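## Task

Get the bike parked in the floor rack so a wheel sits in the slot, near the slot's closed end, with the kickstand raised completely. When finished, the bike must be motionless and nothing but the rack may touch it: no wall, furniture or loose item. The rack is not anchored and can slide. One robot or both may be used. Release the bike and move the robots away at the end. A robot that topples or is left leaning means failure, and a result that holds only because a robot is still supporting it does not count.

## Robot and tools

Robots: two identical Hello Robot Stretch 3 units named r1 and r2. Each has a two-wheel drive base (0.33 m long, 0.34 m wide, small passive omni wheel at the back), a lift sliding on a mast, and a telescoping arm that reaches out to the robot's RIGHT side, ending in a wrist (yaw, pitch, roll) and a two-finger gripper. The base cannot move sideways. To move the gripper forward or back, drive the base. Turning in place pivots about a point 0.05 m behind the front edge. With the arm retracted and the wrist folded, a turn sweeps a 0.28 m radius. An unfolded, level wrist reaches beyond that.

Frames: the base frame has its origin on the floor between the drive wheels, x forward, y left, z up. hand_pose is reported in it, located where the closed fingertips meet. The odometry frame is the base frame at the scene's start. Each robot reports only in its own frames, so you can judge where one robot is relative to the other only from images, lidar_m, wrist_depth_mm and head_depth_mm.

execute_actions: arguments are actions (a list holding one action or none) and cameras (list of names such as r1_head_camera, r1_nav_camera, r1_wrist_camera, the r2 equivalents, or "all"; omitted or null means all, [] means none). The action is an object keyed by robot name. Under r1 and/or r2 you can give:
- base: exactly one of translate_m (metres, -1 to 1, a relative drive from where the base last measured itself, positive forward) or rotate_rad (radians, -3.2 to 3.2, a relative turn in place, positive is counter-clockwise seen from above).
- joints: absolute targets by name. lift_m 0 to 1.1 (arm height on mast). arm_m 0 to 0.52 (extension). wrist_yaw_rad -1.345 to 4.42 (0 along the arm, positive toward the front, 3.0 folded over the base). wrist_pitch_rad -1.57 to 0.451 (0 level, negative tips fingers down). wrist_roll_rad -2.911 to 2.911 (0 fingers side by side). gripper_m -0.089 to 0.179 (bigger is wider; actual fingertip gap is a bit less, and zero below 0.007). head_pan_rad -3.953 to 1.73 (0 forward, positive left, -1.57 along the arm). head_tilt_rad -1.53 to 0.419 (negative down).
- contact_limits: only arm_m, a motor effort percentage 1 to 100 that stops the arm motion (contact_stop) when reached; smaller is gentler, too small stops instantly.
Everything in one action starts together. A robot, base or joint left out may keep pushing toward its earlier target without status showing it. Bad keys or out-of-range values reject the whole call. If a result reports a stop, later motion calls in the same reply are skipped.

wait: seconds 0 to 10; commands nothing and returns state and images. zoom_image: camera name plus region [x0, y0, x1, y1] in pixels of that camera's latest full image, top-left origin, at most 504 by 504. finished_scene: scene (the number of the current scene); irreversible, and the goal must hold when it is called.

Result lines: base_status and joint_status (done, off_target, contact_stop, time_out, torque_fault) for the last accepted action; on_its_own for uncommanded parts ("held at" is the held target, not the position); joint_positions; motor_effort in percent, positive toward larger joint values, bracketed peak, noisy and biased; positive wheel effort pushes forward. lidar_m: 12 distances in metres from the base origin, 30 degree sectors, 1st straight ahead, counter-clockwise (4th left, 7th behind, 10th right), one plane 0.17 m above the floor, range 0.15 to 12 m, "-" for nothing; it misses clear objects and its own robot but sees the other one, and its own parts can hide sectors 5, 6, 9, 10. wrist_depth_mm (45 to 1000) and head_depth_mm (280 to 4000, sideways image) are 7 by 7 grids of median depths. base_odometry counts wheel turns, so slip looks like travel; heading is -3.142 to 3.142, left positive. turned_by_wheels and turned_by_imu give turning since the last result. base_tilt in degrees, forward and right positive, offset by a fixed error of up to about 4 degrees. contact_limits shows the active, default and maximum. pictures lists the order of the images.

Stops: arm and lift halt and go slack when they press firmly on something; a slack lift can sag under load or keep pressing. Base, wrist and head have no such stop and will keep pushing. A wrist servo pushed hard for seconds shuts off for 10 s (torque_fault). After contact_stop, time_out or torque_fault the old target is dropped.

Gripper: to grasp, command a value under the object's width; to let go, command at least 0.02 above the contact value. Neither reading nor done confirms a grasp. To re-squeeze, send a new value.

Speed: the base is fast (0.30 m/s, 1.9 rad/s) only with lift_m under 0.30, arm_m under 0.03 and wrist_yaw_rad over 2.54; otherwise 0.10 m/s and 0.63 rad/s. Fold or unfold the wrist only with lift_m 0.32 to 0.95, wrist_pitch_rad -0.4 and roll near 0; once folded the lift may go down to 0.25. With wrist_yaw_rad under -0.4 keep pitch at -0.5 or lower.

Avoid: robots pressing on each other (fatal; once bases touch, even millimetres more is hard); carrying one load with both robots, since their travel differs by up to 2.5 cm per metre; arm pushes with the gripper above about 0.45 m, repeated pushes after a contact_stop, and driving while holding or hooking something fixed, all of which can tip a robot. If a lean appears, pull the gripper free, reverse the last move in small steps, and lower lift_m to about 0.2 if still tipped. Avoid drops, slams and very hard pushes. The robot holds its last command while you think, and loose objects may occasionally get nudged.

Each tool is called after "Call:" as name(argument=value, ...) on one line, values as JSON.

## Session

Call:
execute_actions(actions=[])

Scene clock: 0.00 s.
r1.base_odometry: x=+0.000 y=+0.000 heading=+0.000 (m, m, rad; r1's odometry frame)
r1.turned_by_wheels: +0.000 (rad since the last result)
r1.turned_by_imu: +0.000 (rad since the last result)
r1.base_tilt: forward=-0.4 right=+1.5 (deg)
r1.lidar_m: 1.87 2.77 3.54 3.79 3.56 3.43 1.57 1.23 1.21 1.30 1.77 1.74
r1.head_depth_mm: 1751 1740 1730 1720 1707 1718 1705 / 1844 1858 1852 1849 1828 1828 1822 / 1942 2001 1990 1987 1961 1972 1955 / 2004 2162 2153 2126 2145 2124 2083 / 2010 2358 2334 2319 2325 2308 2242 / 2044 2560 2549 2556 2545 2552 2198 / 2049 2804 2843 2805 2822 2747 2201
r1.base_status: not commanded
r1.joint_positions: lift_m=+0.565 arm_m=+0.002 wrist_yaw_rad=+2.943 wrist_pitch_rad=-0.348 wrist_roll_rad=-0.015 gripper_m=+0.037 head_pan_rad=+0.018 head_tilt_rad=-0.018
r1.joint_status: not commanded
r1.motor_effort: left_wheel=+0 right_wheel=+0 lift_m=+26 arm_m=+0 wrist_yaw_rad=+1 wrist_pitch_rad=+8 wrist_roll_rad=+0 gripper_m=+1 head_pan_rad=+0 head_tilt_rad=+3 (%)
r1.hand_pose: x=+0.0246 y=+0.0815 z=+0.5934 quat_wxyz=(+0.191, +0.700, +0.054, +0.686) (m; r1's base frame)
r1.wrist_depth_mm: - - - - - - - / - - - - - - - / - - - - - - - / - - - - - - - / - - - - - - - / 910 881 - 866 817 837 850 / 771 782 752 733 741 723 717
r2.base_odometry: x=+0.000 y=+0.000 heading=+0.000 (m, m, rad; r2's odometry frame)
r2.turned_by_wheels: +0.000 (rad since the last result)
r2.turned_by_imu: +0.000 (rad since the last result)
r2.base_tilt: forward=-1.5 right=-2.3 (deg)
r2.lidar_m: 1.81 3.64 3.71 2.54 2.84 1.75 1.20 1.12 1.14 1.47 1.38 1.41
r2.head_depth_mm: 1639 1617 1602 1598 1575 1554 1549 / 1776 1812 1777 1771 1757 1732 1701 / 1861 2041 2033 1999 1980 1956 1923 / 1879 2310 2310 2280 2265 2227 2142 / 1896 2685 2719 2705 2633 2612 2265 / 1923 2872 3343 3239 3200 3032 2272 / 1942 2935 3668 3658 3635 3376 2242
r2.base_status: not commanded
r2.joint_positions: lift_m=+0.587 arm_m=+0.000 wrist_yaw_rad=+3.021 wrist_pitch_rad=-0.476 wrist_roll_rad=+0.001 gripper_m=+0.037 head_pan_rad=-0.004 head_tilt_rad=+0.011
r2.joint_status: not commanded
r2.motor_effort: left_wheel=+0 right_wheel=+1 lift_m=+25 arm_m=+0 wrist_yaw_rad=+0 wrist_pitch_rad=+4 wrist_roll_rad=+1 gripper_m=+0 head_pan_rad=-1 head_tilt_rad=+1 (%)
r2.hand_pose: x=+0.0049 y=+0.0706 z=+0.5866 quat_wxyz=(+0.208, +0.696, +0.125, +0.676) (m; r2's base frame)
r2.wrist_depth_mm: - - - - - - - / - - - - - - - / - - - - - - - / - - - - - - - / 996 972 976 993 - 984 968 / 842 845 813 826 856 839 830 / 707 717 - 717 697 718 731
pictures: r1_head_camera (sideways: a quarter turn clockwise sets it upright), r1_nav_camera (sideways: a quarter turn counterclockwise sets it upright), r1_wrist_camera, r2_head_camera (sideways: a quarter turn clockwise sets it upright), r2_nav_camera (sideways: a quarter turn counterclockwise sets it upright), r2_wrist_camera
Images, in order (width x height): r1_head_camera 896x504, r1_nav_camera 672x504, r1_wrist_camera 644x364, r2_head_camera 896x504, r2_nav_camera 672x504, r2_wrist_camera 644x364.

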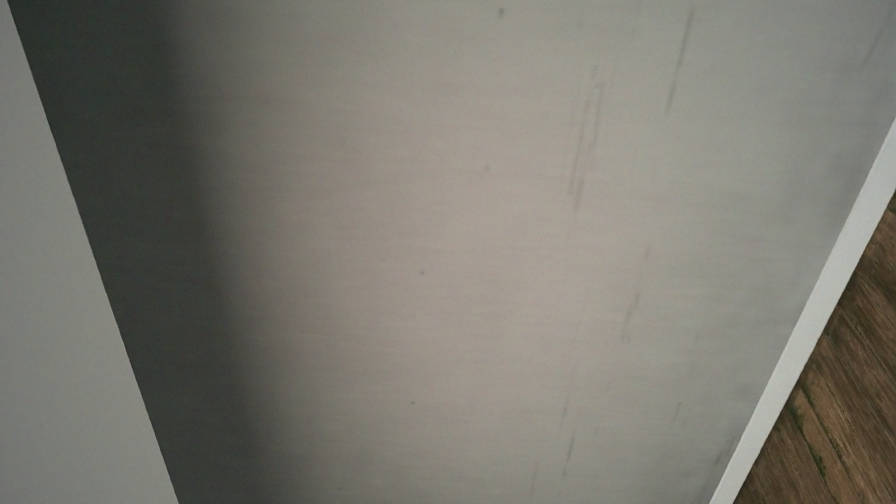

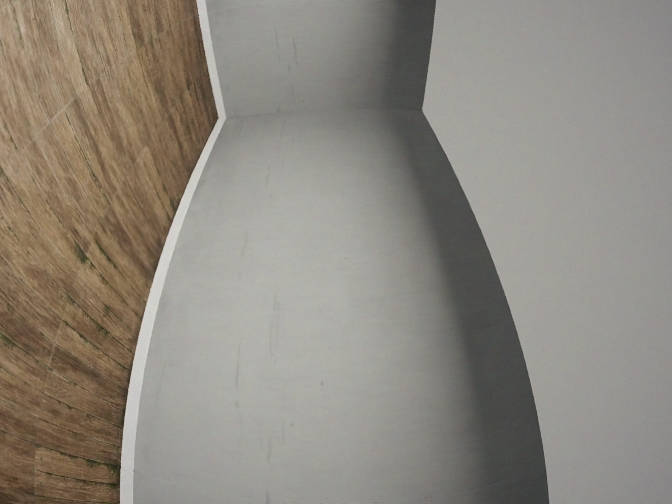

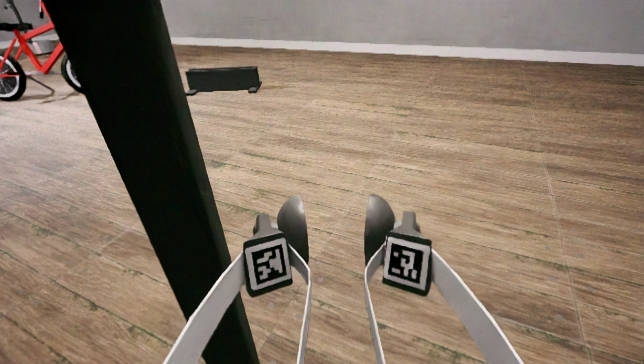

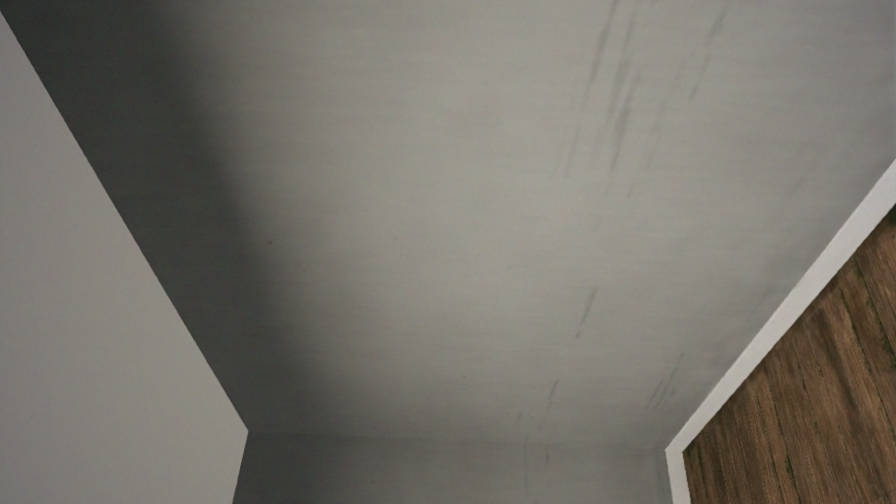

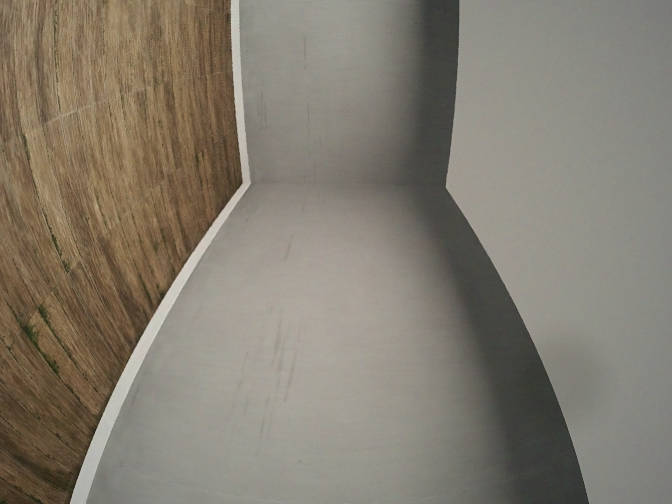

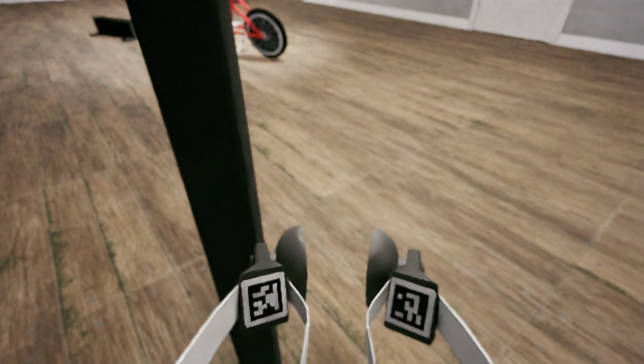

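Call:
execute_actions(actions=[{"r1": {"joints": {"head_pan_rad": 1.7, "head_tilt_rad": -0.45, "lift_m": 0.27}}, "r2": {"joints": {"head_pan_rad": 1.7, "head_tilt_rad": -0.45, "lift_m": 0.27}}}], cameras=["r1_head_camera", "r1_nav_camera", "r2_head_camera", "r2_nav_camera"])

Scene clock: 10.83 s.
r1.base_odometry: x=+0.000 y=+0.000 heading=+0.000 (m, m, rad; r1's odometry frame)
r1.turned_by_wheels: +0.000 (rad since the last result)
r1.turned_by_imu: -0.001 (rad since the last result)
r1.base_tilt: forward=-0.4 right=+1.4 (deg)
r1.lidar_m: 1.86 2.77 3.53 3.82 3.57 3.42 1.57 1.23 1.21 1.29 1.77 1.74
r1.head_depth_mm: 3349 3547 3807 3158 2245 1718 1393 / 3615 3831 - 3150 2213 1712 1395 / 3955 - - 3122 2210 1700 1388 / - - - 2812 2172 1705 1386 / - - - 2882 2178 1692 1374 / - - - 3044 2190 1693 1374 / - - - 3036 - - -
r1.base_status: not commanded
r1.joint_positions: lift_m=+0.271 arm_m=+0.002 wrist_yaw_rad=+2.943 wrist_pitch_rad=-0.348 wrist_roll_rad=-0.015 gripper_m=+0.037 head_pan_rad=+1.693 head_tilt_rad=-0.444
r1.joint_status: all done
r1.motor_effort: left_wheel=+0(1) right_wheel=+0(0) lift_m=+9(24) arm_m=+0(0) wrist_yaw_rad=-1(0) wrist_pitch_rad=+8(8) wrist_roll_rad=+0(0) gripper_m=+1(0) head_pan_rad=+4(43) head_tilt_rad=-4(36) (%)
r1.hand_pose: x=+0.0246 y=+0.0815 z=+0.2996 quat_wxyz=(+0.191, +0.700, +0.054, +0.686) (m; r1's base frame)
r1.wrist_depth_mm: - - - - - - - / - - - - - - - / - - - - - - 949 / 820 791 787 770 766 736 712 / 640 635 662 602 608 589 581 / 529 517 - 520 483 489 480 / 461 - - - 422 420 415
r2.base_odometry: x=+0.000 y=+0.000 heading=+0.000 (m, m, rad; r2's odometry frame)
r2.turned_by_wheels: +0.000 (rad since the last result)
r2.turned_by_imu: -0.001 (rad since the last result)
r2.base_tilt: forward=-1.4 right=-2.3 (deg)
r2.lidar_m: 1.82 3.64 3.72 2.55 2.83 1.75 1.20 1.12 1.14 1.47 1.38 1.41
r2.head_depth_mm: - - - 3218 2208 1703 1378 / - - - 3139 2165 1686 1373 / - - - 3060 2179 1677 1372 / - - - 2847 2149 1670 1360 / - - - 2931 2125 1658 1341 / - - - 2957 2104 1640 1349 / - - - 2961 2114 - -
r2.base_status: not commanded
r2.joint_positions: lift_m=+0.270 arm_m=+0.000 wrist_yaw_rad=+3.021 wrist_pitch_rad=-0.476 wrist_roll_rad=+0.001 gripper_m=+0.037 head_pan_rad=+1.693 head_tilt_rad=-0.444
r2.joint_status: all done
r2.motor_effort: left_wheel=+0(0) right_wheel=+1(0) lift_m=+18(20) arm_m=+0(0) wrist_yaw_rad=+0(0) wrist_pitch_rad=+4(4) wrist_roll_rad=+1(1) gripper_m=+0(0) head_pan_rad=+2(26) head_tilt_rad=-2(22) (%)
r2.hand_pose: x=+0.0049 y=+0.0705 z=+0.2701 quat_wxyz=(+0.209, +0.696, +0.125, +0.676) (m; r2's base frame)
r2.wrist_depth_mm: - - - - - - - / - - - - - - - / 838 854 881 861 864 861 858 / 667 674 - 670 669 682 665 / 545 549 543 552 556 553 547 / 464 499 - - 481 464 467 / - - - - 395 401 403
pictures: r1_head_camera (sideways: a quarter turn clockwise sets it upright), r1_nav_camera (sideways: a quarter turn counterclockwise sets it upright), r2_head_camera (sideways: a quarter turn clockwise sets it upright), r2_nav_camera (sideways: a quarter turn counterclockwise sets it upright)
Images, in order (width x height): r1_head_camera 896x504, r1_nav_camera 672x504, r2_head_camera 896x504, r2_nav_camera 672x504.

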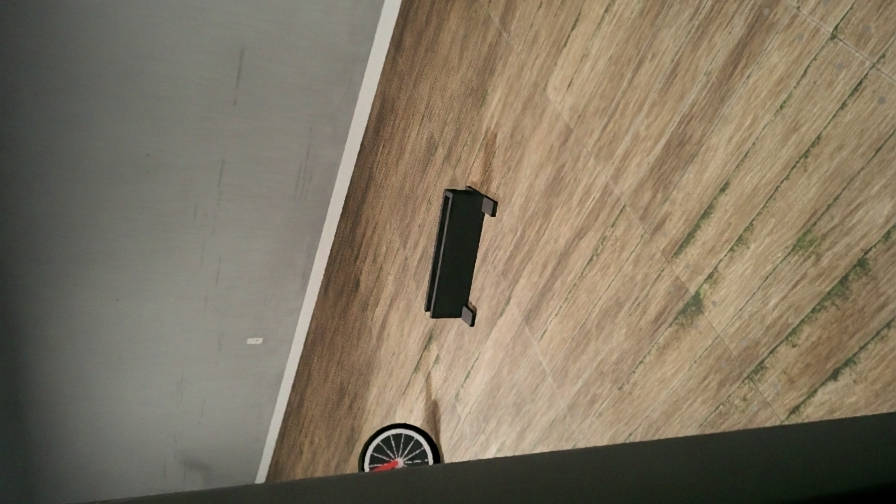

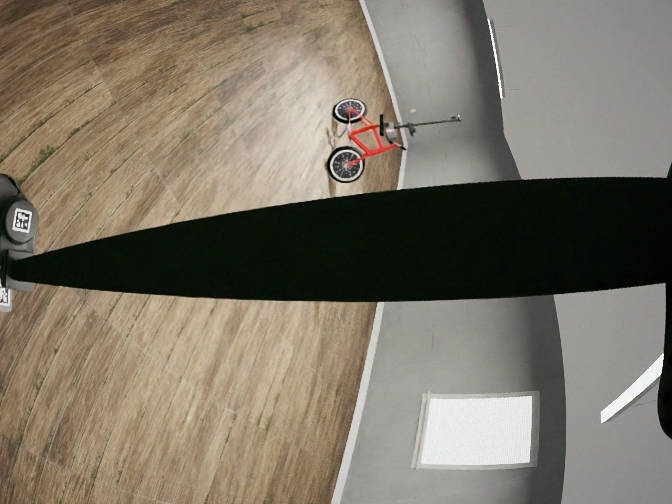

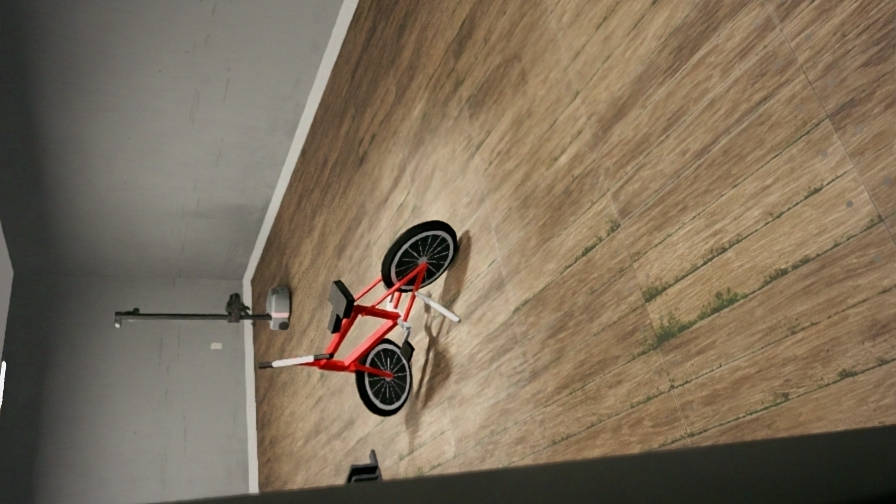

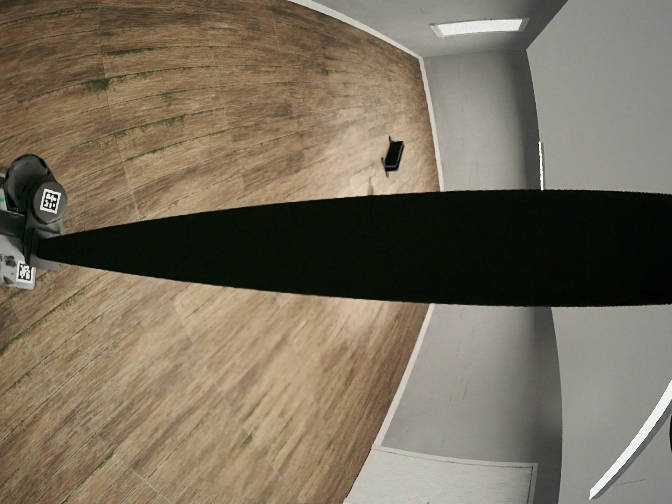

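Call:
execute_actions(actions=[{"r1": {"base": {"rotate_rad": 1.352}, "joints": {"head_pan_rad": 0.0, "head_tilt_rad": -0.6}}, "r2": {"base": {"rotate_rad": 1.954}, "joints": {"head_pan_rad": 0.0, "head_tilt_rad": -0.6}}}], cameras=[])

Call:
execute_actions(actions=[{"r1": {"base": {"translate_m": 1.0}}, "r2": {"base": {"translate_m": 1.0}}}], cameras=[])

Call:
execute_actions(actions=[{"r1": {"base": {"translate_m": 1.0}}, "r2": {"base": {"translate_m": 1.0}}}], cameras=[])

Call:
execute_actions(actions=[{"r1": {"base": {"translate_m": 0.49}}, "r2": {"base": {"translate_m": 0.37}}}], cameras=[])

Call:
execute_actions(actions=[{"r1": {"base": {"rotate_rad": 1.65}, "joints": {"head_tilt_rad": -0.8}}, "r2": {"base": {"rotate_rad": 0.67}, "joints": {"head_pan_rad": -1.57, "head_tilt_rad": -0.9}}}], cameras=["r1_head_camera", "r1_nav_camera", "r2_head_camera", "r2_nav_camera"])

Scene clock: 133.37 s.
r1.base_odometry: x=+0.000 y=+0.000 heading=+1.352 (m, m, rad; r1's odometry frame)
r1.turned_by_wheels: +1.352 (rad since the last result)
r1.turned_by_imu: +1.326 (rad since the last result)
r1.base_tilt: forward=-0.5 right=+1.5 (deg)
r1.lidar_m: 3.59 2.99 3.37 2.01 1.31 1.21 1.22 1.52 1.74 1.76 2.19 3.55
r1.head_depth_mm: 3015 3245 3368 2376 1841 1506 1264 / 3126 3413 3348 2380 1834 1497 1260 / 3211 3505 3287 2381 1831 1491 1263 / 3374 3719 3300 2360 1826 1495 1256 / 3506 3873 3306 2339 1817 1484 1260 / 3667 - 3253 2315 1805 1475 1252 / 3870 - 3239 2324 1798 1477 1245
r1.base_status: done
r1.joint_positions: lift_m=+0.271 arm_m=+0.002 wrist_yaw_rad=+2.943 wrist_pitch_rad=-0.348 wrist_roll_rad=-0.015 gripper_m=+0.037 head_pan_rad=+0.007 head_tilt_rad=-0.593
r1.joint_status: all done
r1.motor_effort: left_wheel=-2(10) right_wheel=+2(8) lift_m=+9(9) arm_m=+0(0) wrist_yaw_rad=+0(0) wrist_pitch_rad=+8(7) wrist_roll_rad=+0(0) gripper_m=+0(1) head_pan_rad=-4(45) head_tilt_rad=-4(23) (%)
r1.hand_pose: x=+0.0246 y=+0.0815 z=+0.2996 quat_wxyz=(+0.191, +0.700, +0.054, +0.686) (m; r1's base frame)
r1.wrist_depth_mm: - - - - - - - / - - - - - - - / - - - - - 978 954 / 826 782 781 778 754 742 719 / 640 633 643 608 604 592 566 / 529 526 - 524 481 497 487 / 456 - - - 425 420 414
r2.base_odometry: x=+0.000 y=+0.000 heading=+1.954 (m, m, rad; r2's odometry frame)
r2.turned_by_wheels: +1.954 (rad since the last result)
r2.turned_by_imu: +1.954 (rad since the last result)
r2.base_tilt: forward=-1.4 right=-2.3 (deg)
r2.lidar_m: 2.63 2.16 1.28 1.12 1.13 1.32 1.39 1.39 1.63 2.90 3.64 2.55
r2.head_depth_mm: - - 3415 2408 1841 1491 1267 / - - 2826 2398 1843 1495 1260 / - - 3119 2334 1821 1485 1245 / - - 3193 2297 1819 1474 1245 / - - 3212 2289 1793 1464 1242 / - - 3219 2287 1790 1455 1228 / - - 3155 2265 1760 1454 1215
r2.base_status: done
r2.joint_positions: lift_m=+0.270 arm_m=+0.000 wrist_yaw_rad=+3.021 wrist_pitch_rad=-0.476 wrist_roll_rad=+0.001 gripper_m=+0.037 head_pan_rad=+0.007 head_tilt_rad=-0.593
r2.joint_status: all done
r2.motor_effort: left_wheel=-2(7) right_wheel=+3(11) lift_m=+19(19) arm_m=+0(0) wrist_yaw_rad=+0(1) wrist_pitch_rad=+4(4) wrist_roll_rad=+1(1) gripper_m=+0(0) head_pan_rad=-2(25) head_tilt_rad=-2(13) (%)
r2.hand_pose: x=+0.0049 y=+0.0705 z=+0.2701 quat_wxyz=(+0.209, +0.696, +0.125, +0.676) (m; r2's base frame)
r2.wrist_depth_mm: 881 927 - - - - - / 946 - - - - - - / 864 844 847 854 861 848 859 / 674 668 - 667 671 677 665 / 548 546 543 550 555 547 540 / 462 491 - - 481 461 462 / - - - - 395 407 401
pictures: none
No camera images: the call's "cameras" was empty. Leave "cameras" out to get every camera's image.

Scene clock: 138.53 s.
r1.base_odometry: x=+0.217 y=+0.976 heading=+1.352 (m, m, rad; r1's odometry frame)
r1.turned_by_wheels: +0.000 (rad since the last result)
r1.turned_by_imu: +0.006 (rad since the last result)
r1.base_tilt: forward=-0.4 right=+1.4 (deg)
r1.lidar_m: 2.66 3.35 2.34 3.51 2.31 2.12 2.15 2.30 2.12 2.14 2.68 2.63
r1.head_depth_mm: 2202 2380 2626 2372 1835 1499 1265 / 2278 2477 2756 2394 1837 1499 1269 / 2382 2638 2844 2361 1830 1489 1259 / 2484 2745 2973 2337 1819 1500 1254 / 2609 2878 3060 2356 1816 1481 1256 / 2717 3016 3206 2327 1801 1475 1246 / 2848 3204 3242 2310 1792 1467 1248
r1.base_status: done
r1.joint_positions: lift_m=+0.271 arm_m=+0.002 wrist_yaw_rad=+2.943 wrist_pitch_rad=-0.348 wrist_roll_rad=-0.015 gripper_m=+0.037 head_pan_rad=+0.007 head_tilt_rad=-0.594
r1.joint_status: not commanded
r1.motor_effort: left_wheel=-2(7) right_wheel=+2(7) lift_m=+9(9) arm_m=+0(0) wrist_yaw_rad=+0(0) wrist_pitch_rad=+8(8) wrist_roll_rad=+0(0) gripper_m=+0(1) head_pan_rad=-3(3) head_tilt_rad=-4(5) (%)
r1.hand_pose: x=+0.0246 y=+0.0815 z=+0.2996 quat_wxyz=(+0.191, +0.700, +0.054, +0.686) (m; r1's base frame)
r1.wrist_depth_mm: - - - - - - - / - - - - - - - / - - - - - 988 939 / 821 801 785 762 752 747 723 / 631 636 655 602 605 585 568 / 529 524 - 523 478 501 477 / 459 - - - 425 418 417
r2.base_odometry: x=-0.374 y=+0.928 heading=+1.954 (m, m, rad; r2's odometry frame)
r2.turned_by_wheels: +0.000 (rad since the last result)
r2.turned_by_imu: -0.002 (rad since the last result)
r2.base_tilt: forward=-1.4 right=-2.3 (deg)
r2.lidar_m: 1.80 2.62 1.56 1.36 1.36 1.60 2.35 2.36 2.76 3.41 3.38 1.63
r2.head_depth_mm: - - 3356 1928 1847 1499 1263 / - - 3315 2182 1824 1498 1250 / - - 3089 2278 1831 1477 1249 / - - 3286 2322 1804 1466 1239 / - - 2993 2296 1794 1465 1228 / - - 3118 2264 1783 1453 1225 / - - 3100 2238 1760 1445 1222
r2.base_status: done
r2.joint_positions: lift_m=+0.270 arm_m=+0.000 wrist_yaw_rad=+3.021 wrist_pitch_rad=-0.476 wrist_roll_rad=+0.001 gripper_m=+0.037 head_pan_rad=+0.007 head_tilt_rad=-0.593
r2.joint_status: not commanded
r2.motor_effort: left_wheel=-1(5) right_wheel=+2(8) lift_m=+19(18) arm_m=+0(0) wrist_yaw_rad=+0(1) wrist_pitch_rad=+4(4) wrist_roll_rad=+1(1) gripper_m=+0(0) head_pan_rad=-2(2) head_tilt_rad=-2(2) (%)
r2.hand_pose: x=+0.0049 y=+0.0705 z=+0.2701 quat_wxyz=(+0.209, +0.696, +0.125, +0.676) (m; r2's base frame)
r2.wrist_depth_mm: - - - - - - - / - - - - - - - / 826 848 849 842 851 873 860 / 663 665 - 670 670 673 677 / 550 547 549 547 560 550 552 / 464 494 - - 480 464 470 / - - - - 389 406 406
pictures: none
No camera images: the call's "cameras" was empty. Leave "cameras" out to get every camera's image.

Scene clock: 143.70 s.
r1.base_odometry: x=+0.435 y=+1.952 heading=+1.352 (m, m, rad; r1's odometry frame)
r1.turned_by_wheels: +0.000 (rad since the last result)
r1.turned_by_imu: +0.006 (rad since the last result)
r1.base_tilt: forward=-0.4 right=+1.4 (deg)
r1.lidar_m: 1.74 2.20 1.87 1.88 3.26 3.04 3.09 2.71 2.50 2.54 1.86 1.72
r1.head_depth_mm: 1414 1542 1696 1879 1839 1505 1266 / 1466 1599 1781 1976 1845 1498 1267 / 1536 1677 1865 2078 1823 1495 1260 / 1610 1754 1961 2174 1824 1486 1255 / 1680 1850 2074 2224 1800 1476 1255 / 1758 1949 2198 2328 1816 1482 1255 / 1839 2063 2306 2302 1788 1474 1247
r1.base_status: done
r1.joint_positions: lift_m=+0.271 arm_m=+0.002 wrist_yaw_rad=+2.943 wrist_pitch_rad=-0.348 wrist_roll_rad=-0.015 gripper_m=+0.037 head_pan_rad=+0.007 head_tilt_rad=-0.594
r1.joint_status: not commanded
r1.motor_effort: left_wheel=-2(8) right_wheel=+2(7) lift_m=+9(9) arm_m=+0(0) wrist_yaw_rad=-2(2) wrist_pitch_rad=+7(8) wrist_roll_rad=+0(0) gripper_m=+1(0) head_pan_rad=-4(3) head_tilt_rad=-4(4) (%)
r1.hand_pose: x=+0.0246 y=+0.0815 z=+0.2996 quat_wxyz=(+0.191, +0.700, +0.054, +0.686) (m; r1's base frame)
r1.wrist_depth_mm: - - - - - - - / - - - - - - - / - - - - 898 976 941 / 830 784 800 766 761 742 719 / 651 630 642 610 611 586 581 / 524 518 - 517 481 496 482 / 461 - - - 423 418 410
r2.base_odometry: x=-0.747 y=+1.855 heading=+1.954 (m, m, rad; r2's odometry frame)
r2.turned_by_wheels: +0.000 (rad since the last result)
r2.turned_by_imu: -0.002 (rad since the last result)
r2.base_tilt: forward=-1.4 right=-2.4 (deg)
r2.lidar_m: 1.06 3.09 1.83 1.59 1.60 1.87 3.33 3.34 3.62 3.13 0.85 0.84
r2.head_depth_mm: - - 3380 2380 1768 1383 1267 / - - 3340 2265 1342 1447 1253 / - - 3329 2340 1589 1483 1246 / - - 3253 2321 1807 1464 1235 / - - 3031 2215 1785 1468 1241 / - - 2967 2182 1759 1447 1231 / - - 3128 2241 1758 1445 1219
r2.base_status: done
r2.joint_positions: lift_m=+0.270 arm_m=+0.000 wrist_yaw_rad=+3.021 wrist_pitch_rad=-0.476 wrist_roll_rad=+0.001 gripper_m=+0.037 head_pan_rad=+0.007 head_tilt_rad=-0.593
r2.joint_status: not commanded
r2.motor_effort: left_wheel=-2(5) right_wheel=+2(9) lift_m=+19(19) arm_m=+0(0) wrist_yaw_rad=+1(0) wrist_pitch_rad=+4(4) wrist_roll_rad=+1(1) gripper_m=-1(0) head_pan_rad=-2(2) head_tilt_rad=-2(2) (%)
r2.hand_pose: x=+0.0049 y=+0.0705 z=+0.2701 quat_wxyz=(+0.209, +0.696, +0.125, +0.676) (m; r2's base frame)
r2.wrist_depth_mm: - - - - - - - / - - - - - - - / 840 848 864 864 874 863 853 / 670 658 - 668 671 669 679 / 549 548 552 547 554 553 546 / 459 493 - - 482 464 466 / - - - - 390 404 403
pictures: none
No camera images: the call's "cameras" was empty. Leave "cameras" out to get every camera's image.

Scene clock: 147.07 s.
r1.base_odometry: x=+0.541 y=+2.430 heading=+1.352 (m, m, rad; r1's odometry frame)
r1.turned_by_wheels: +0.000 (rad since the last result)
r1.turned_by_imu: +0.003 (rad since the last result)
r1.base_tilt: forward=-0.4 right=+1.4 (deg)
r1.lidar_m: 1.29 1.62 2.41 1.79 3.76 3.48 3.52 2.91 2.70 2.07 1.37 1.27
r1.head_depth_mm: 1030 1128 1218 1370 1531 1502 1266 / 1070 1173 1280 1445 1623 1502 1266 / 1127 1234 1362 1524 1705 1491 1264 / 1172 1293 1437 1620 1762 1493 1257 / 1227 1358 1514 1721 1812 1487 1255 / 1284 1426 1613 1839 1802 1479 1253 / 1348 1503 1705 1947 1810 1475 1247
r1.base_status: done
r1.joint_positions: lift_m=+0.271 arm_m=+0.002 wrist_yaw_rad=+2.943 wrist_pitch_rad=-0.348 wrist_roll_rad=-0.015 gripper_m=+0.037 head_pan_rad=+0.007 head_tilt_rad=-0.594
r1.joint_status: not commanded
r1.motor_effort: left_wheel=-3(9) right_wheel=+2(8) lift_m=+9(9) arm_m=+0(0) wrist_yaw_rad=-1(1) wrist_pitch_rad=+8(8) wrist_roll_rad=+0(0) gripper_m=+1(1) head_pan_rad=-4(3) head_tilt_rad=-3(3) (%)
r1.hand_pose: x=+0.0246 y=+0.0815 z=+0.2996 quat_wxyz=(+0.191, +0.700, +0.054, +0.686) (m; r1's base frame)
r1.wrist_depth_mm: - - - - - - - / - - - - - - - / - - 931 - 961 981 971 / 823 789 756 769 747 726 720 / 652 627 636 612 609 592 581 / 520 519 - 527 482 495 486 / 459 - - - 421 422 414
r2.base_odometry: x=-0.886 y=+2.198 heading=+1.954 (m, m, rad; r2's odometry frame)
r2.turned_by_wheels: +0.000 (rad since the last result)
r2.turned_by_imu: -0.001 (rad since the last result)
r2.base_tilt: forward=-1.4 right=-2.3 (deg)
r2.lidar_m: 0.70 2.28 1.93 1.68 1.68 1.98 3.56 3.71 3.52 0.68 0.57 0.53
r2.head_depth_mm: - - 3434 2410 1735 889 964 / - - 3314 2376 1817 1487 1231 / - - 3272 2355 1811 1476 1251 / - - 3296 2306 1802 1484 1236 / - - 3272 2311 1774 1464 1237 / - - 3154 2266 1731 1446 1225 / - - 2649 2267 1756 1441 1216
r2.base_status: done
r2.joint_positions: lift_m=+0.270 arm_m=+0.000 wrist_yaw_rad=+3.021 wrist_pitch_rad=-0.476 wrist_roll_rad=+0.001 gripper_m=+0.037 head_pan_rad=+0.007 head_tilt_rad=-0.594
r2.joint_status: not commanded
r2.motor_effort: left_wheel=-1(4) right_wheel=+2(9) lift_m=+19(19) arm_m=+0(0) wrist_yaw_rad=+1(0) wrist_pitch_rad=+4(4) wrist_roll_rad=+1(1) gripper_m=-1(0) head_pan_rad=-2(2) head_tilt_rad=-2(2) (%)
r2.hand_pose: x=+0.0049 y=+0.0705 z=+0.2701 quat_wxyz=(+0.209, +0.696, +0.125, +0.676) (m; r2's base frame)
r2.wrist_depth_mm: - - - - - - - / - - - - - - - / 863 845 853 853 858 863 853 / 659 665 - 668 668 665 680 / 539 548 547 551 558 554 552 / 467 495 - - 479 461 467 / - - - - 394 405 403
pictures: none
No camera images: the call's "cameras" was empty. Leave "cameras" out to get every camera's image.

Scene clock: 149.43 s.
r1.base_odometry: x=+0.541 y=+2.430 heading=+3.001 (m, m, rad; r1's odometry frame)
r1.turned_by_wheels: +1.650 (rad since the last result)
r1.turned_by_imu: +1.617 (rad since the last result)
r1.base_tilt: forward=-0.4 right=+1.5 (deg)
r1.lidar_m: 1.79 3.70 3.48 3.56 2.84 2.69 1.94 1.35 1.27 1.30 1.70 2.38
r1.head_depth_mm: - 2411 2279 1840 1539 1325 1163 / - 3012 2270 1838 1550 1322 1162 / - 2865 2141 1838 1533 1322 1158 / - 2608 2133 1823 1498 1270 1162 / - 2929 2249 1819 1530 1321 1160 / - 2944 2244 1812 1521 1321 1156 / - 2907 2225 1810 1517 1315 1149
r1.base_status: done
r1.joint_positions: lift_m=+0.271 arm_m=+0.002 wrist_yaw_rad=+2.943 wrist_pitch_rad=-0.348 wrist_roll_rad=-0.015 gripper_m=+0.037 head_pan_rad=+0.007 head_tilt_rad=-0.791
r1.joint_status: all done
r1.motor_effort: left_wheel=-2(9) right_wheel=+2(8) lift_m=+9(9) arm_m=+0(0) wrist_yaw_rad=+1(1) wrist_pitch_rad=+7(8) wrist_roll_rad=+0(0) gripper_m=+1(1) head_pan_rad=-4(3) head_tilt_rad=-6(27) (%)
r1.hand_pose: x=+0.0246 y=+0.0814 z=+0.2996 quat_wxyz=(+0.191, +0.700, +0.054, +0.686) (m; r1's base frame)
r1.wrist_depth_mm: - - - - - - - / - - - - - - - / - - - - - 994 972 / 829 784 786 771 736 733 709 / 641 626 662 617 613 588 582 / 528 518 - 517 481 491 483 / 465 - - - 423 424 413
r2.base_odometry: x=-0.886 y=+2.198 heading=+2.623 (m, m, rad; r2's odometry frame)
r2.turned_by_wheels: +0.670 (rad since the last result)
r2.turned_by_imu: +0.670 (rad since the last result)
r2.base_tilt: forward=-1.4 right=-2.3 (deg)
r2.lidar_m: 2.38 1.80 1.69 1.71 2.19 3.67 3.76 3.26 0.64 0.53 0.54 0.71
r2.head_depth_mm: 2675 2525 2000 1694 1409 1273 1133 / 2869 2468 2009 1680 1359 1273 1121 / 2970 2414 1988 1653 1226 1264 1152 / 2978 2415 1959 1654 1356 1260 1156 / 3014 2362 1936 1651 1337 1254 1135 / 3100 2387 1938 1597 1379 1233 1110 / 3083 2340 1914 1596 1315 1240 1101
r2.base_status: done
r2.joint_positions: lift_m=+0.270 arm_m=+0.000 wrist_yaw_rad=+3.021 wrist_pitch_rad=-0.476 wrist_roll_rad=+0.001 gripper_m=+0.037 head_pan_rad=-1.563 head_tilt_rad=-0.889
r2.joint_status: all done
r2.motor_effort: left_wheel=-1(7) right_wheel=+3(9) lift_m=+19(19) arm_m=+0(0) wrist_yaw_rad=+0(0) wrist_pitch_rad=+4(4) wrist_roll_rad=+1(1) gripper_m=+1(0) head_pan_rad=-3(25) head_tilt_rad=-4(18) (%)
r2.hand_pose: x=+0.0049 y=+0.0705 z=+0.2701 quat_wxyz=(+0.209, +0.696, +0.125, +0.676) (m; r2's base frame)
r2.wrist_depth_mm: - - - - - - - / - - - - - - - / 851 861 853 845 857 866 869 / 667 668 - 668 659 672 677 / 544 549 548 550 558 550 549 / 465 491 - - 480 467 466 / - - - - 393 401 408
pictures: r1_head_camera (sideways: a quarter turn clockwise sets it upright), r1_nav_camera (sideways: a quarter turn counterclockwise sets it upright), r2_head_camera (sideways: a quarter turn clockwise sets it upright), r2_nav_camera (sideways: a quarter turn counterclockwise sets it upright)
Images, in order (width x height): r1_head_camera 896x504, r1_nav_camera 672x504, r2_head_camera 896x504, r2_nav_camera 672x504.

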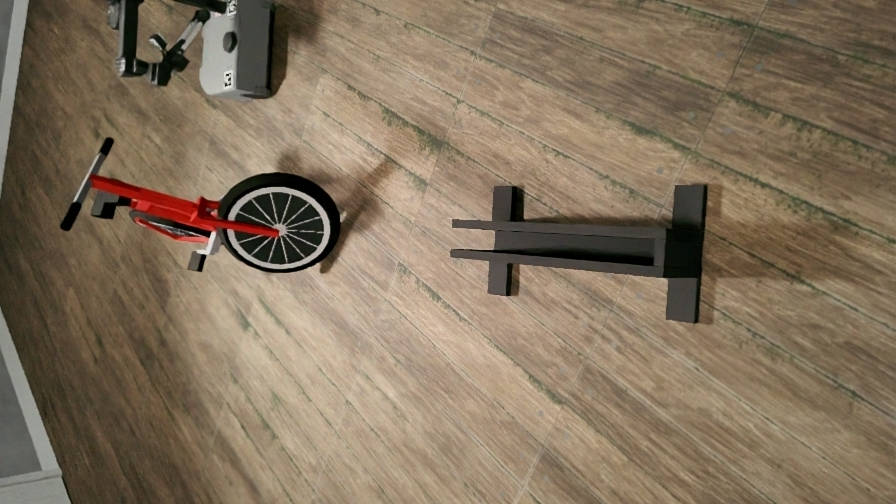

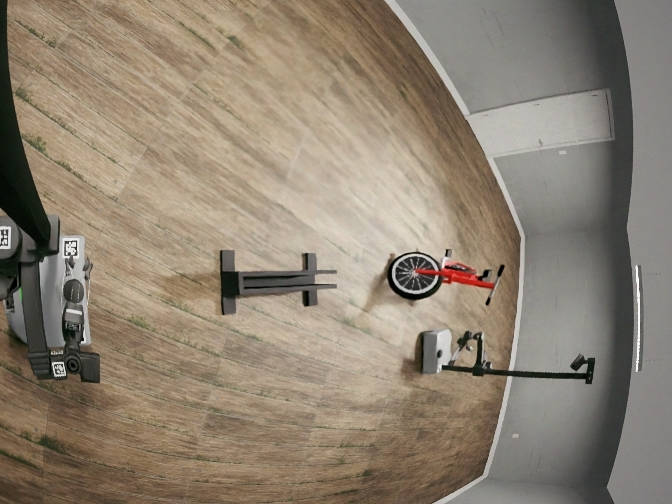

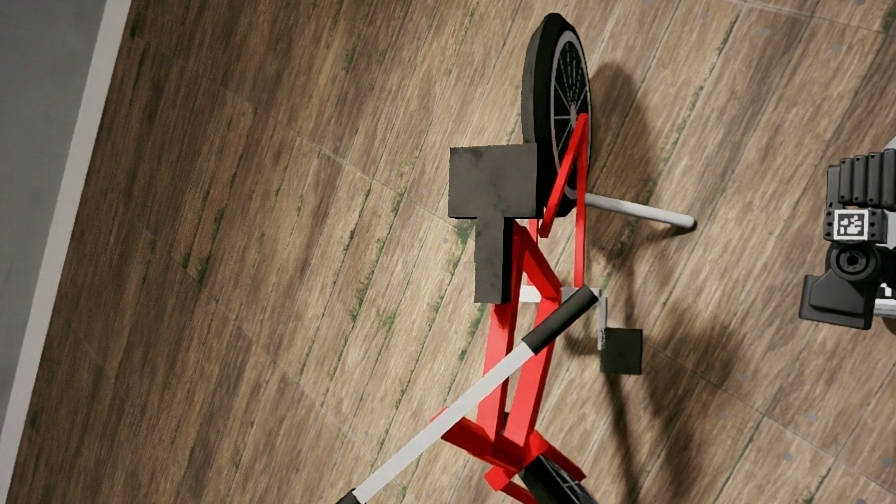

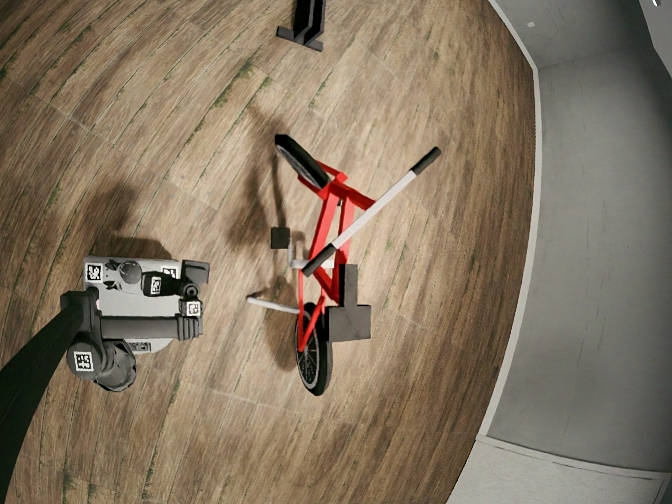

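Call:
execute_actions(actions=[{"r2": {"joints": {"lift_m": 0.62, "wrist_pitch_rad": -0.4, "wrist_roll_rad": 0.0, "gripper_m": 0.0}}, "r1": {"base": {"translate_m": 0.45}, "joints": {"lift_m": 0.33, "head_tilt_rad": -1.0}}}], cameras=[])

Call:
execute_actions(actions=[{"r2": {"joints": {"wrist_yaw_rad": 0.0}}}], cameras=["r1_head_camera", "r2_head_camera", "r2_wrist_camera"])

Scene clock: 222.90 s.
r1.base_odometry: x=+0.096 y=+2.493 heading=+3.001 (m, m, rad; r1's odometry frame)
r1.turned_by_wheels: +0.000 (rad since the last result)
r1.turned_by_imu: +0.002 (rad since the last result)
r1.base_tilt: forward=-0.4 right=+1.5 (deg)
r1.lidar_m: 1.35 3.46 3.28 3.37 3.26 3.07 2.23 1.56 1.47 1.51 1.98 1.95
r1.head_depth_mm: 2519 1967 1777 1543 1371 1229 1116 / 2525 2074 1778 1548 1369 1227 1116 / 1922 1637 1737 1532 1371 1227 1112 / 2474 1766 1759 1541 1322 1192 1092 / 2485 2068 1763 1536 1368 1226 1111 / 2484 2077 1752 1535 1368 1228 1113 / 2459 2059 1764 1527 1364 1220 1113
r1.base_status: done
r1.joint_positions: lift_m=+0.329 arm_m=+0.002 wrist_yaw_rad=+2.943 wrist_pitch_rad=-0.348 wrist_roll_rad=-0.015 gripper_m=+0.037 head_pan_rad=+0.007 head_tilt_rad=-0.989
r1.joint_status: all done
r1.motor_effort: left_wheel=-2(11) right_wheel=+1(6) lift_m=+41(44) arm_m=+0(0) wrist_yaw_rad=-2(1) wrist_pitch_rad=+8(7) wrist_roll_rad=+0(0) gripper_m=-1(0) head_pan_rad=-3(4) head_tilt_rad=-7(31) (%)
r1.hand_pose: x=+0.0246 y=+0.0814 z=+0.3580 quat_wxyz=(+0.191, +0.700, +0.054, +0.686) (m; r1's base frame)
r1.wrist_depth_mm: - - - - - - - / - - - - - - - / - - - - - - - / 962 906 901 876 859 843 823 / 729 735 732 702 696 670 652 / 607 598 - 582 551 555 552 / 509 505 - 500 480 481 477
r2.base_odometry: x=-0.886 y=+2.198 heading=+2.623 (m, m, rad; r2's odometry frame)
r2.turned_by_wheels: +0.000 (rad since the last result)
r2.turned_by_imu: -0.002 (rad since the last result)
r2.base_tilt: forward=-1.5 right=-2.3 (deg)
r2.lidar_m: 2.66 1.80 1.68 1.71 2.19 3.69 3.77 3.28 0.64 0.53 0.54 0.70
r2.head_depth_mm: 2711 2449 2010 1687 1393 1280 1135 / 2833 2466 1992 1668 1371 1292 - / 2871 2452 1993 1666 1232 1282 - / 3001 2394 1954 1658 1347 1276 - / 3105 2387 1959 1640 1343 1273 1105 / 3032 2355 1948 1612 1377 1249 1105 / 3059 2350 1910 1579 1328 1238 1109
r2.base_status: not commanded
r2.joint_positions: lift_m=+0.620 arm_m=+0.000 wrist_yaw_rad=+3.021 wrist_pitch_rad=-0.418 wrist_roll_rad=+0.001 gripper_m=+0.000 head_pan_rad=-1.563 head_tilt_rad=-0.889
r2.joint_status: all done
r2.motor_effort: left_wheel=-1(1) right_wheel=+3(2) lift_m=+31(32) arm_m=+0(0) wrist_yaw_rad=+0(1) wrist_pitch_rad=+6(7) wrist_roll_rad=+0(0) gripper_m=-2(80) head_pan_rad=-3(2) head_tilt_rad=-4(4) (%)
r2.hand_pose: x=+0.0059 y=+0.0783 z=+0.6324 quat_wxyz=(+0.189, +0.699, +0.105, +0.681) (m; r2's base frame)
r2.wrist_depth_mm: - - - - - - - / - - - - - - - / - - - - - - - / - - - - - - - / - - - - - - - / 889 896 923 - 919 915 915 / 787 785 778 771 759 793 793
pictures: none
No camera images: the call's "cameras" was empty. Leave "cameras" out to get every camera's image.

Scene clock: 225.43 s.
r1.base_odometry: x=+0.096 y=+2.493 heading=+3.001 (m, m, rad; r1's odometry frame)
r1.turned_by_wheels: +0.000 (rad since the last result)
r1.turned_by_imu: +0.000 (rad since the last result)
r1.base_tilt: forward=-0.5 right=+1.4 (deg)
r1.lidar_m: 1.35 3.48 3.29 3.34 3.26 3.08 2.23 1.55 1.47 1.51 1.97 1.95
r1.head_depth_mm: 2486 1973 1775 1554 1369 1228 1114 / 2508 2073 1776 1547 1368 1230 1114 / 1911 1643 1732 1536 1369 1228 1113 / 2497 1760 1779 1545 1319 1190 1098 / 2491 2071 1769 1535 1359 1226 1111 / 2494 2070 1756 1534 1367 1228 1112 / 2482 2070 1755 1533 1359 1219 1106
r1.base_status: not commanded
r1.joint_positions: lift_m=+0.329 arm_m=+0.002 wrist_yaw_rad=+2.943 wrist_pitch_rad=-0.348 wrist_roll_rad=-0.015 gripper_m=+0.037 head_pan_rad=+0.007 head_tilt_rad=-0.989
r1.joint_status: not commanded
r1.motor_effort: left_wheel=-2(2) right_wheel=+2(2) lift_m=+42(41) arm_m=-1(0) wrist_yaw_rad=+0(1) wrist_pitch_rad=+8(8) wrist_roll_rad=+0(0) gripper_m=+0(1) head_pan_rad=-3(3) head_tilt_rad=-7(6) (%)
r1.hand_pose: x=+0.0246 y=+0.0814 z=+0.3580 quat_wxyz=(+0.191, +0.700, +0.054, +0.686) (m; r1's base frame)
r1.wrist_depth_mm: - - - - - - - / - - - - - - - / - - - - - - - / 941 900 891 893 872 852 839 / 725 731 748 692 699 678 663 / 602 592 - 579 551 563 560 / 507 511 - 509 491 476 473
r2.base_odometry: x=-0.886 y=+2.198 heading=+2.623 (m, m, rad; r2's odometry frame)
r2.turned_by_wheels: +0.000 (rad since the last result)
r2.turned_by_imu: +0.000 (rad since the last result)
r2.base_tilt: forward=-1.5 right=-2.3 (deg)
r2.lidar_m: 2.65 1.80 1.68 1.71 2.19 3.67 3.75 3.25 0.64 0.53 0.54 0.70
r2.head_depth_mm: 2706 2469 2031 1676 1392 1276 1133 / 2863 2470 2016 1673 1358 1293 - / 2953 2417 1984 1685 1232 1281 - / 3058 2440 1967 1638 1348 - - / 3101 2393 1945 1647 1341 1245 1121 / 3070 2358 1933 1603 1385 1243 1109 / 3010 2370 1928 1584 1328 1240 1104
r2.base_status: not commanded
r2.joint_positions: lift_m=+0.620 arm_m=+0.000 wrist_yaw_rad=+0.003 wrist_pitch_rad=-0.418 wrist_roll_rad=+0.001 gripper_m=+0.000 head_pan_rad=-1.563 head_tilt_rad=-0.889
r2.joint_status: all done
r2.motor_effort: left_wheel=-2(2) right_wheel=+2(3) lift_m=+30(31) arm_m=+0(0) wrist_yaw_rad=-3(4) wrist_pitch_rad=+6(6) wrist_roll_rad=+0(0) gripper_m=-2(2) head_pan_rad=-2(3) head_tilt_rad=-4(4) (%)
r2.hand_pose: x=-0.0208 y=-0.3690 z=+0.6324 quat_wxyz=(+0.692, +0.148, -0.692, -0.146) (m; r2's base frame)
r2.wrist_depth_mm: - - - - - - - / - - - - - - - / - 314 - - - - - / - 391 - 401 398 - - / - 494 417 405 358 - - / 891 536 546 - 544 519 933 / 511 742 778 774 628 657 798
pictures: r1_head_camera (sideways: a quarter turn clockwise sets it upright), r2_head_camera (sideways: a quarter turn clockwise sets it upright), r2_wrist_camera
Images, in order (width x height): r1_head_camera 896x504, r2_head_camera 896x504, r2_wrist_camera 644x364.

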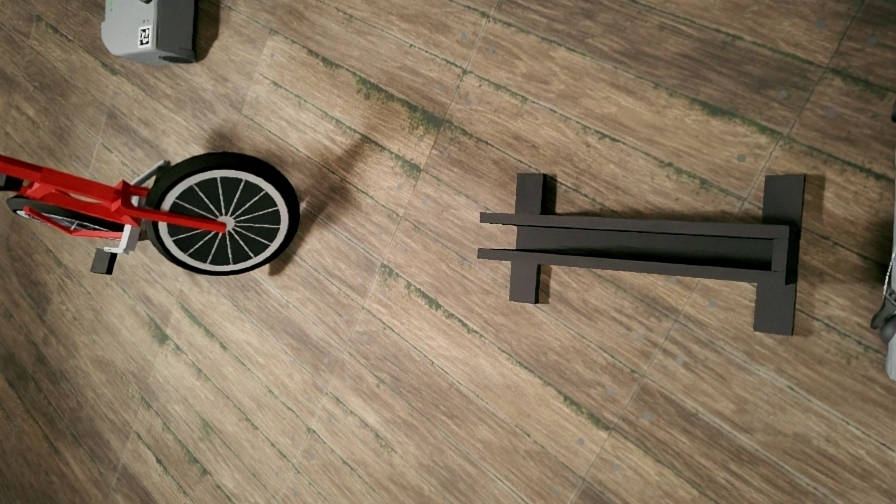

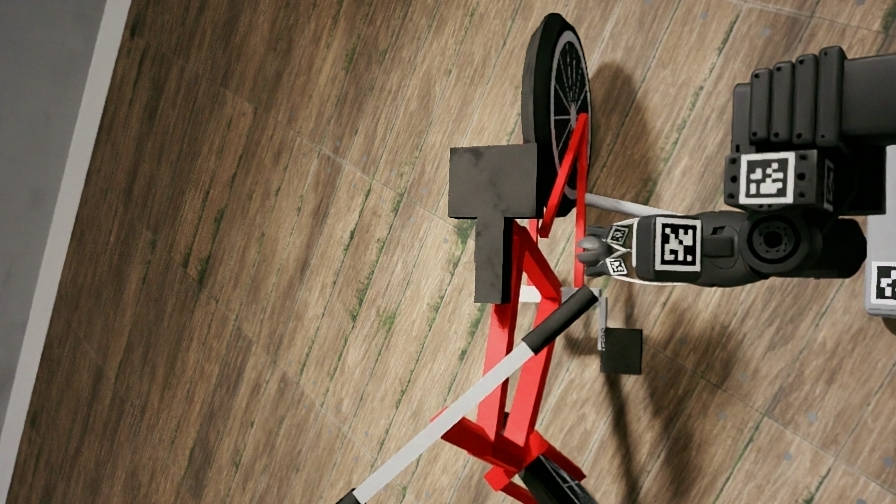

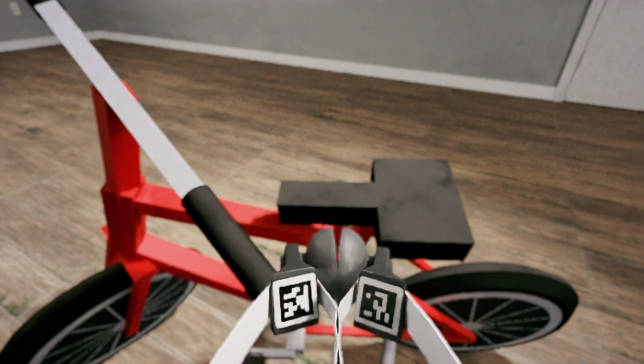

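Call:
execute_actions(actions=[{"r2": {"joints": {"arm_m": 0.08, "lift_m": 0.61}}}], cameras=[])

Call:
execute_actions(actions=[{"r2": {"base": {"translate_m": 0.15}}}], cameras=["r1_head_camera", "r2_head_camera", "r2_wrist_camera"])

Scene clock: 239.40 s.
r1.base_odometry: x=+0.096 y=+2.493 heading=+3.001 (m, m, rad; r1's odometry frame)
r1.turned_by_wheels: +0.000 (rad since the last result)
r1.turned_by_imu: +0.000 (rad since the last result)
r1.base_tilt: forward=-0.5 right=+1.4 (deg)
r1.lidar_m: 1.35 3.47 3.28 3.37 3.27 3.09 2.24 1.55 1.47 1.50 1.97 1.95
r1.head_depth_mm: 2497 1971 1772 1545 1366 1221 1117 / 2492 2068 1770 1539 1363 1231 1114 / 1923 1645 1733 1549 1366 1231 1110 / 2484 1763 1760 1542 1325 1184 1099 / 2517 2057 1758 1534 1368 1229 1110 / 2511 2066 1759 1535 1362 1224 1107 / 2469 2052 1761 1538 1363 1224 1111
r1.base_status: not commanded
r1.joint_positions: lift_m=+0.329 arm_m=+0.002 wrist_yaw_rad=+2.943 wrist_pitch_rad=-0.348 wrist_roll_rad=-0.015 gripper_m=+0.037 head_pan_rad=+0.007 head_tilt_rad=-0.989
r1.joint_status: not commanded
r1.motor_effort: left_wheel=-2(2) right_wheel=+2(2) lift_m=+41(41) arm_m=+0(0) wrist_yaw_rad=+0(1) wrist_pitch_rad=+7(8) wrist_roll_rad=-1(0) gripper_m=+0(1) head_pan_rad=-3(4) head_tilt_rad=-7(8) (%)
r1.hand_pose: x=+0.0246 y=+0.0814 z=+0.3580 quat_wxyz=(+0.191, +0.700, +0.054, +0.686) (m; r1's base frame)
r1.wrist_depth_mm: - - - - - - - / - - - - - - - / - - - - - - - / 953 920 897 900 864 846 842 / 744 722 739 700 699 686 665 / 592 587 - 579 549 554 555 / 516 509 - 501 489 482 472
r2.base_odometry: x=-0.886 y=+2.198 heading=+2.623 (m, m, rad; r2's odometry frame)
r2.turned_by_wheels: +0.000 (rad since the last result)
r2.turned_by_imu: -0.001 (rad since the last result)
r2.base_tilt: forward=-1.4 right=-2.3 (deg)
r2.lidar_m: 2.65 1.80 1.68 1.71 2.19 3.67 3.75 3.27 0.64 0.53 0.54 0.70
r2.head_depth_mm: 2686 2470 2002 1682 1401 1276 1137 / 2847 2506 1993 1665 1266 - - / 2958 2426 1963 1678 1160 - 1135 / 3024 2415 1977 1653 1205 1201 1132 / 3080 2399 1958 1635 1337 1246 1114 / 3099 2353 1927 1605 1373 1253 1104 / 3053 2332 1921 1583 1320 1241 1106
r2.base_status: not commanded
r2.joint_positions: lift_m=+0.610 arm_m=+0.080 wrist_yaw_rad=+0.002 wrist_pitch_rad=-0.418 wrist_roll_rad=+0.001 gripper_m=+0.000 head_pan_rad=-1.563 head_tilt_rad=-0.889
r2.joint_status: all done
r2.motor_effort: left_wheel=-2(2) right_wheel=+3(2) lift_m=+18(25) arm_m=+7(7) wrist_yaw_rad=-2(3) wrist_pitch_rad=+6(6) wrist_roll_rad=+0(0) gripper_m=-2(2) head_pan_rad=-2(3) head_tilt_rad=-4(4) (%)
r2.hand_pose: x=-0.0210 y=-0.4490 z=+0.6231 quat_wxyz=(+0.692, +0.147, -0.692, -0.146) (m; r2's base frame)
r2.wrist_depth_mm: - - - - - - - / - - - - - - - / 225 - - - - - - / 266 - - - - - - / - 192 - 325 313 - - / 871 178 497 - 284 436 926 / 449 489 331 730 505 450 504
pictures: none
No camera images: the call's "cameras" was empty. Leave "cameras" out to get every camera's image.

Scene clock: 242.63 s.
r1.base_odometry: x=+0.096 y=+2.493 heading=+3.001 (m, m, rad; r1's odometry frame)
r1.turned_by_wheels: +0.000 (rad since the last result)
r1.turned_by_imu: +0.000 (rad since the last result)
r1.base_tilt: forward=-0.4 right=+1.4 (deg)
r1.lidar_m: 1.34 3.46 3.28 3.35 3.27 3.09 2.23 1.55 1.47 1.51 1.97 1.81
r1.head_depth_mm: 2523 1950 1771 1540 1371 1230 1114 / 2493 2080 1774 1546 1366 1224 1116 / 1925 1635 1725 1540 1365 1224 1111 / 2494 1768 1758 1535 1324 1184 1098 / 2475 2078 1767 1539 1361 1228 1110 / 2477 2058 1754 1525 1362 1227 1111 / 2479 2063 1768 1531 1366 1216 1110
r1.base_status: not commanded
r1.joint_positions: lift_m=+0.329 arm_m=+0.002 wrist_yaw_rad=+2.943 wrist_pitch_rad=-0.348 wrist_roll_rad=-0.015 gripper_m=+0.037 head_pan_rad=+0.007 head_tilt_rad=-0.989
r1.joint_status: not commanded
r1.motor_effort: left_wheel=-2(3) right_wheel=+1(2) lift_m=+41(41) arm_m=+0(0) wrist_yaw_rad=+0(0) wrist_pitch_rad=+7(8) wrist_roll_rad=+0(0) gripper_m=+0(1) head_pan_rad=-4(3) head_tilt_rad=-7(7) (%)
r1.hand_pose: x=+0.0246 y=+0.0814 z=+0.3580 quat_wxyz=(+0.191, +0.700, +0.054, +0.686) (m; r1's base frame)
r1.wrist_depth_mm: - - - - - - - / - - - - - - - / - - - - - - - / 920 912 882 899 883 847 829 / 737 726 743 690 689 672 669 / 596 599 - 566 553 559 555 / 513 511 - 504 483 476 475
r2.base_odometry: x=-1.016 y=+2.273 heading=+2.623 (m, m, rad; r2's odometry frame)
r2.turned_by_wheels: +0.000 (rad since the last result)
r2.turned_by_imu: -0.045 (rad since the last result)
r2.base_tilt: forward=-1.4 right=-2.3 (deg)
r2.lidar_m: 2.71 1.77 1.63 1.64 2.04 3.80 3.86 3.44 0.65 0.52 0.61 1.81
r2.head_depth_mm: 2749 2500 2000 1681 1340 1268 1135 / 2876 2479 1992 958 1220 - - / 2916 2437 1953 1657 1232 - 1140 / 2996 2443 1963 1646 1165 1215 1139 / 3047 2364 1963 1577 1369 1250 1118 / 3076 2357 1940 1602 1345 1234 1107 / 3045 2347 1870 1622 1361 1236 1101
r2.base_status: done
r2.joint_positions: lift_m=+0.610 arm_m=+0.080 wrist_yaw_rad=-0.113 wrist_pitch_rad=-0.417 wrist_roll_rad=-0.006 gripper_m=+0.000 head_pan_rad=-1.563 head_tilt_rad=-0.889
r2.joint_status: not commanded
r2.on_its_own: wrist_yaw_rad is held at -0.086, not at your +0.000, by its stall guard, which is still easing
r2.motor_effort: left_wheel=-3(11) right_wheel=+11(28) lift_m=+18(18) arm_m=+7(7) wrist_yaw_rad=+30(86) wrist_pitch_rad=+6(7) wrist_roll_rad=+3(3) gripper_m=-4(9) head_pan_rad=-2(3) head_tilt_rad=-4(4) (%)
r2.hand_pose: x=-0.0468 y=-0.4476 z=+0.6232 quat_wxyz=(+0.685, +0.108, -0.697, -0.185) (m; r2's base frame)
r2.wrist_depth_mm: - - - - - - - / - - - - - - - / - 197 - - - - - / - 223 - - - - - / - 284 181 - 328 325 - / 887 328 507 - 515 305 869 / 772 401 460 495 412 577 752
pictures: r1_head_camera (sideways: a quarter turn clockwise sets it upright), r2_head_camera (sideways: a quarter turn clockwise sets it upright), r2_wrist_camera
Images, in order (width x height): r1_head_camera 896x504, r2_head_camera 896x504, r2_wrist_camera 644x364.

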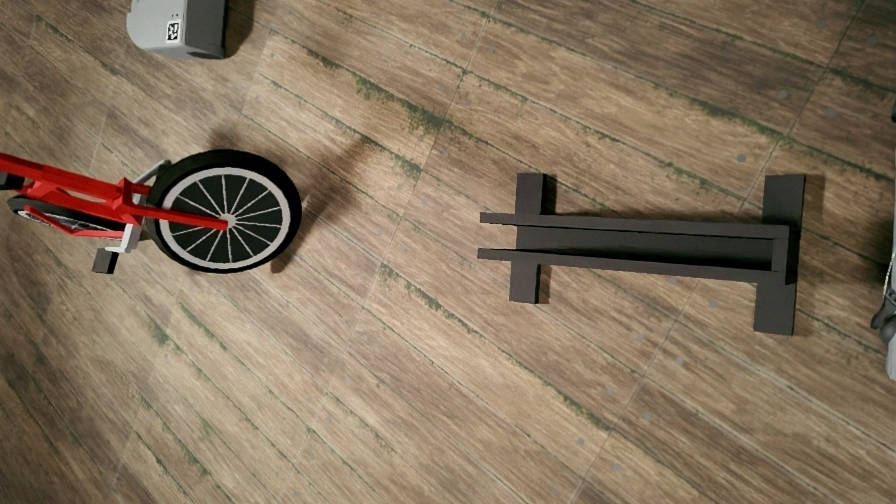

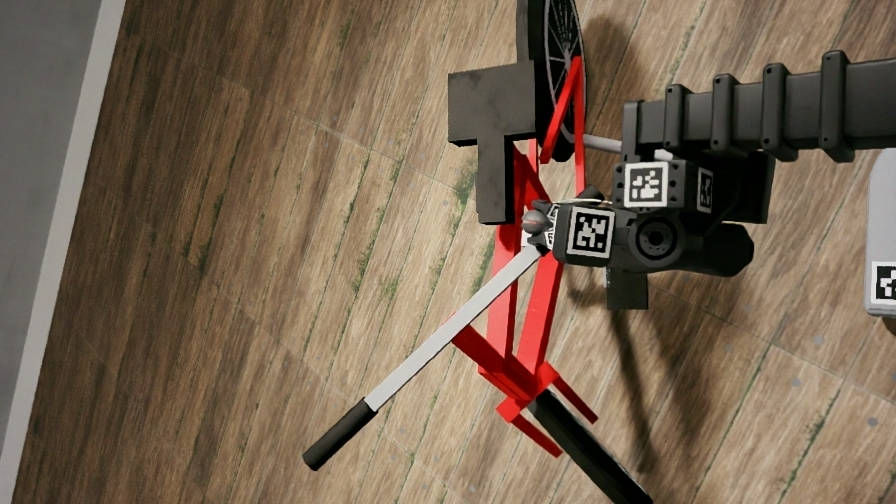

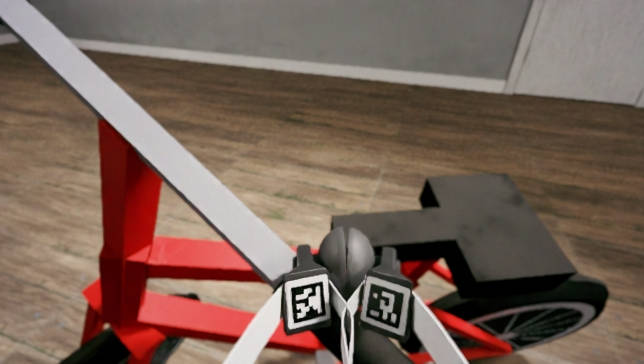

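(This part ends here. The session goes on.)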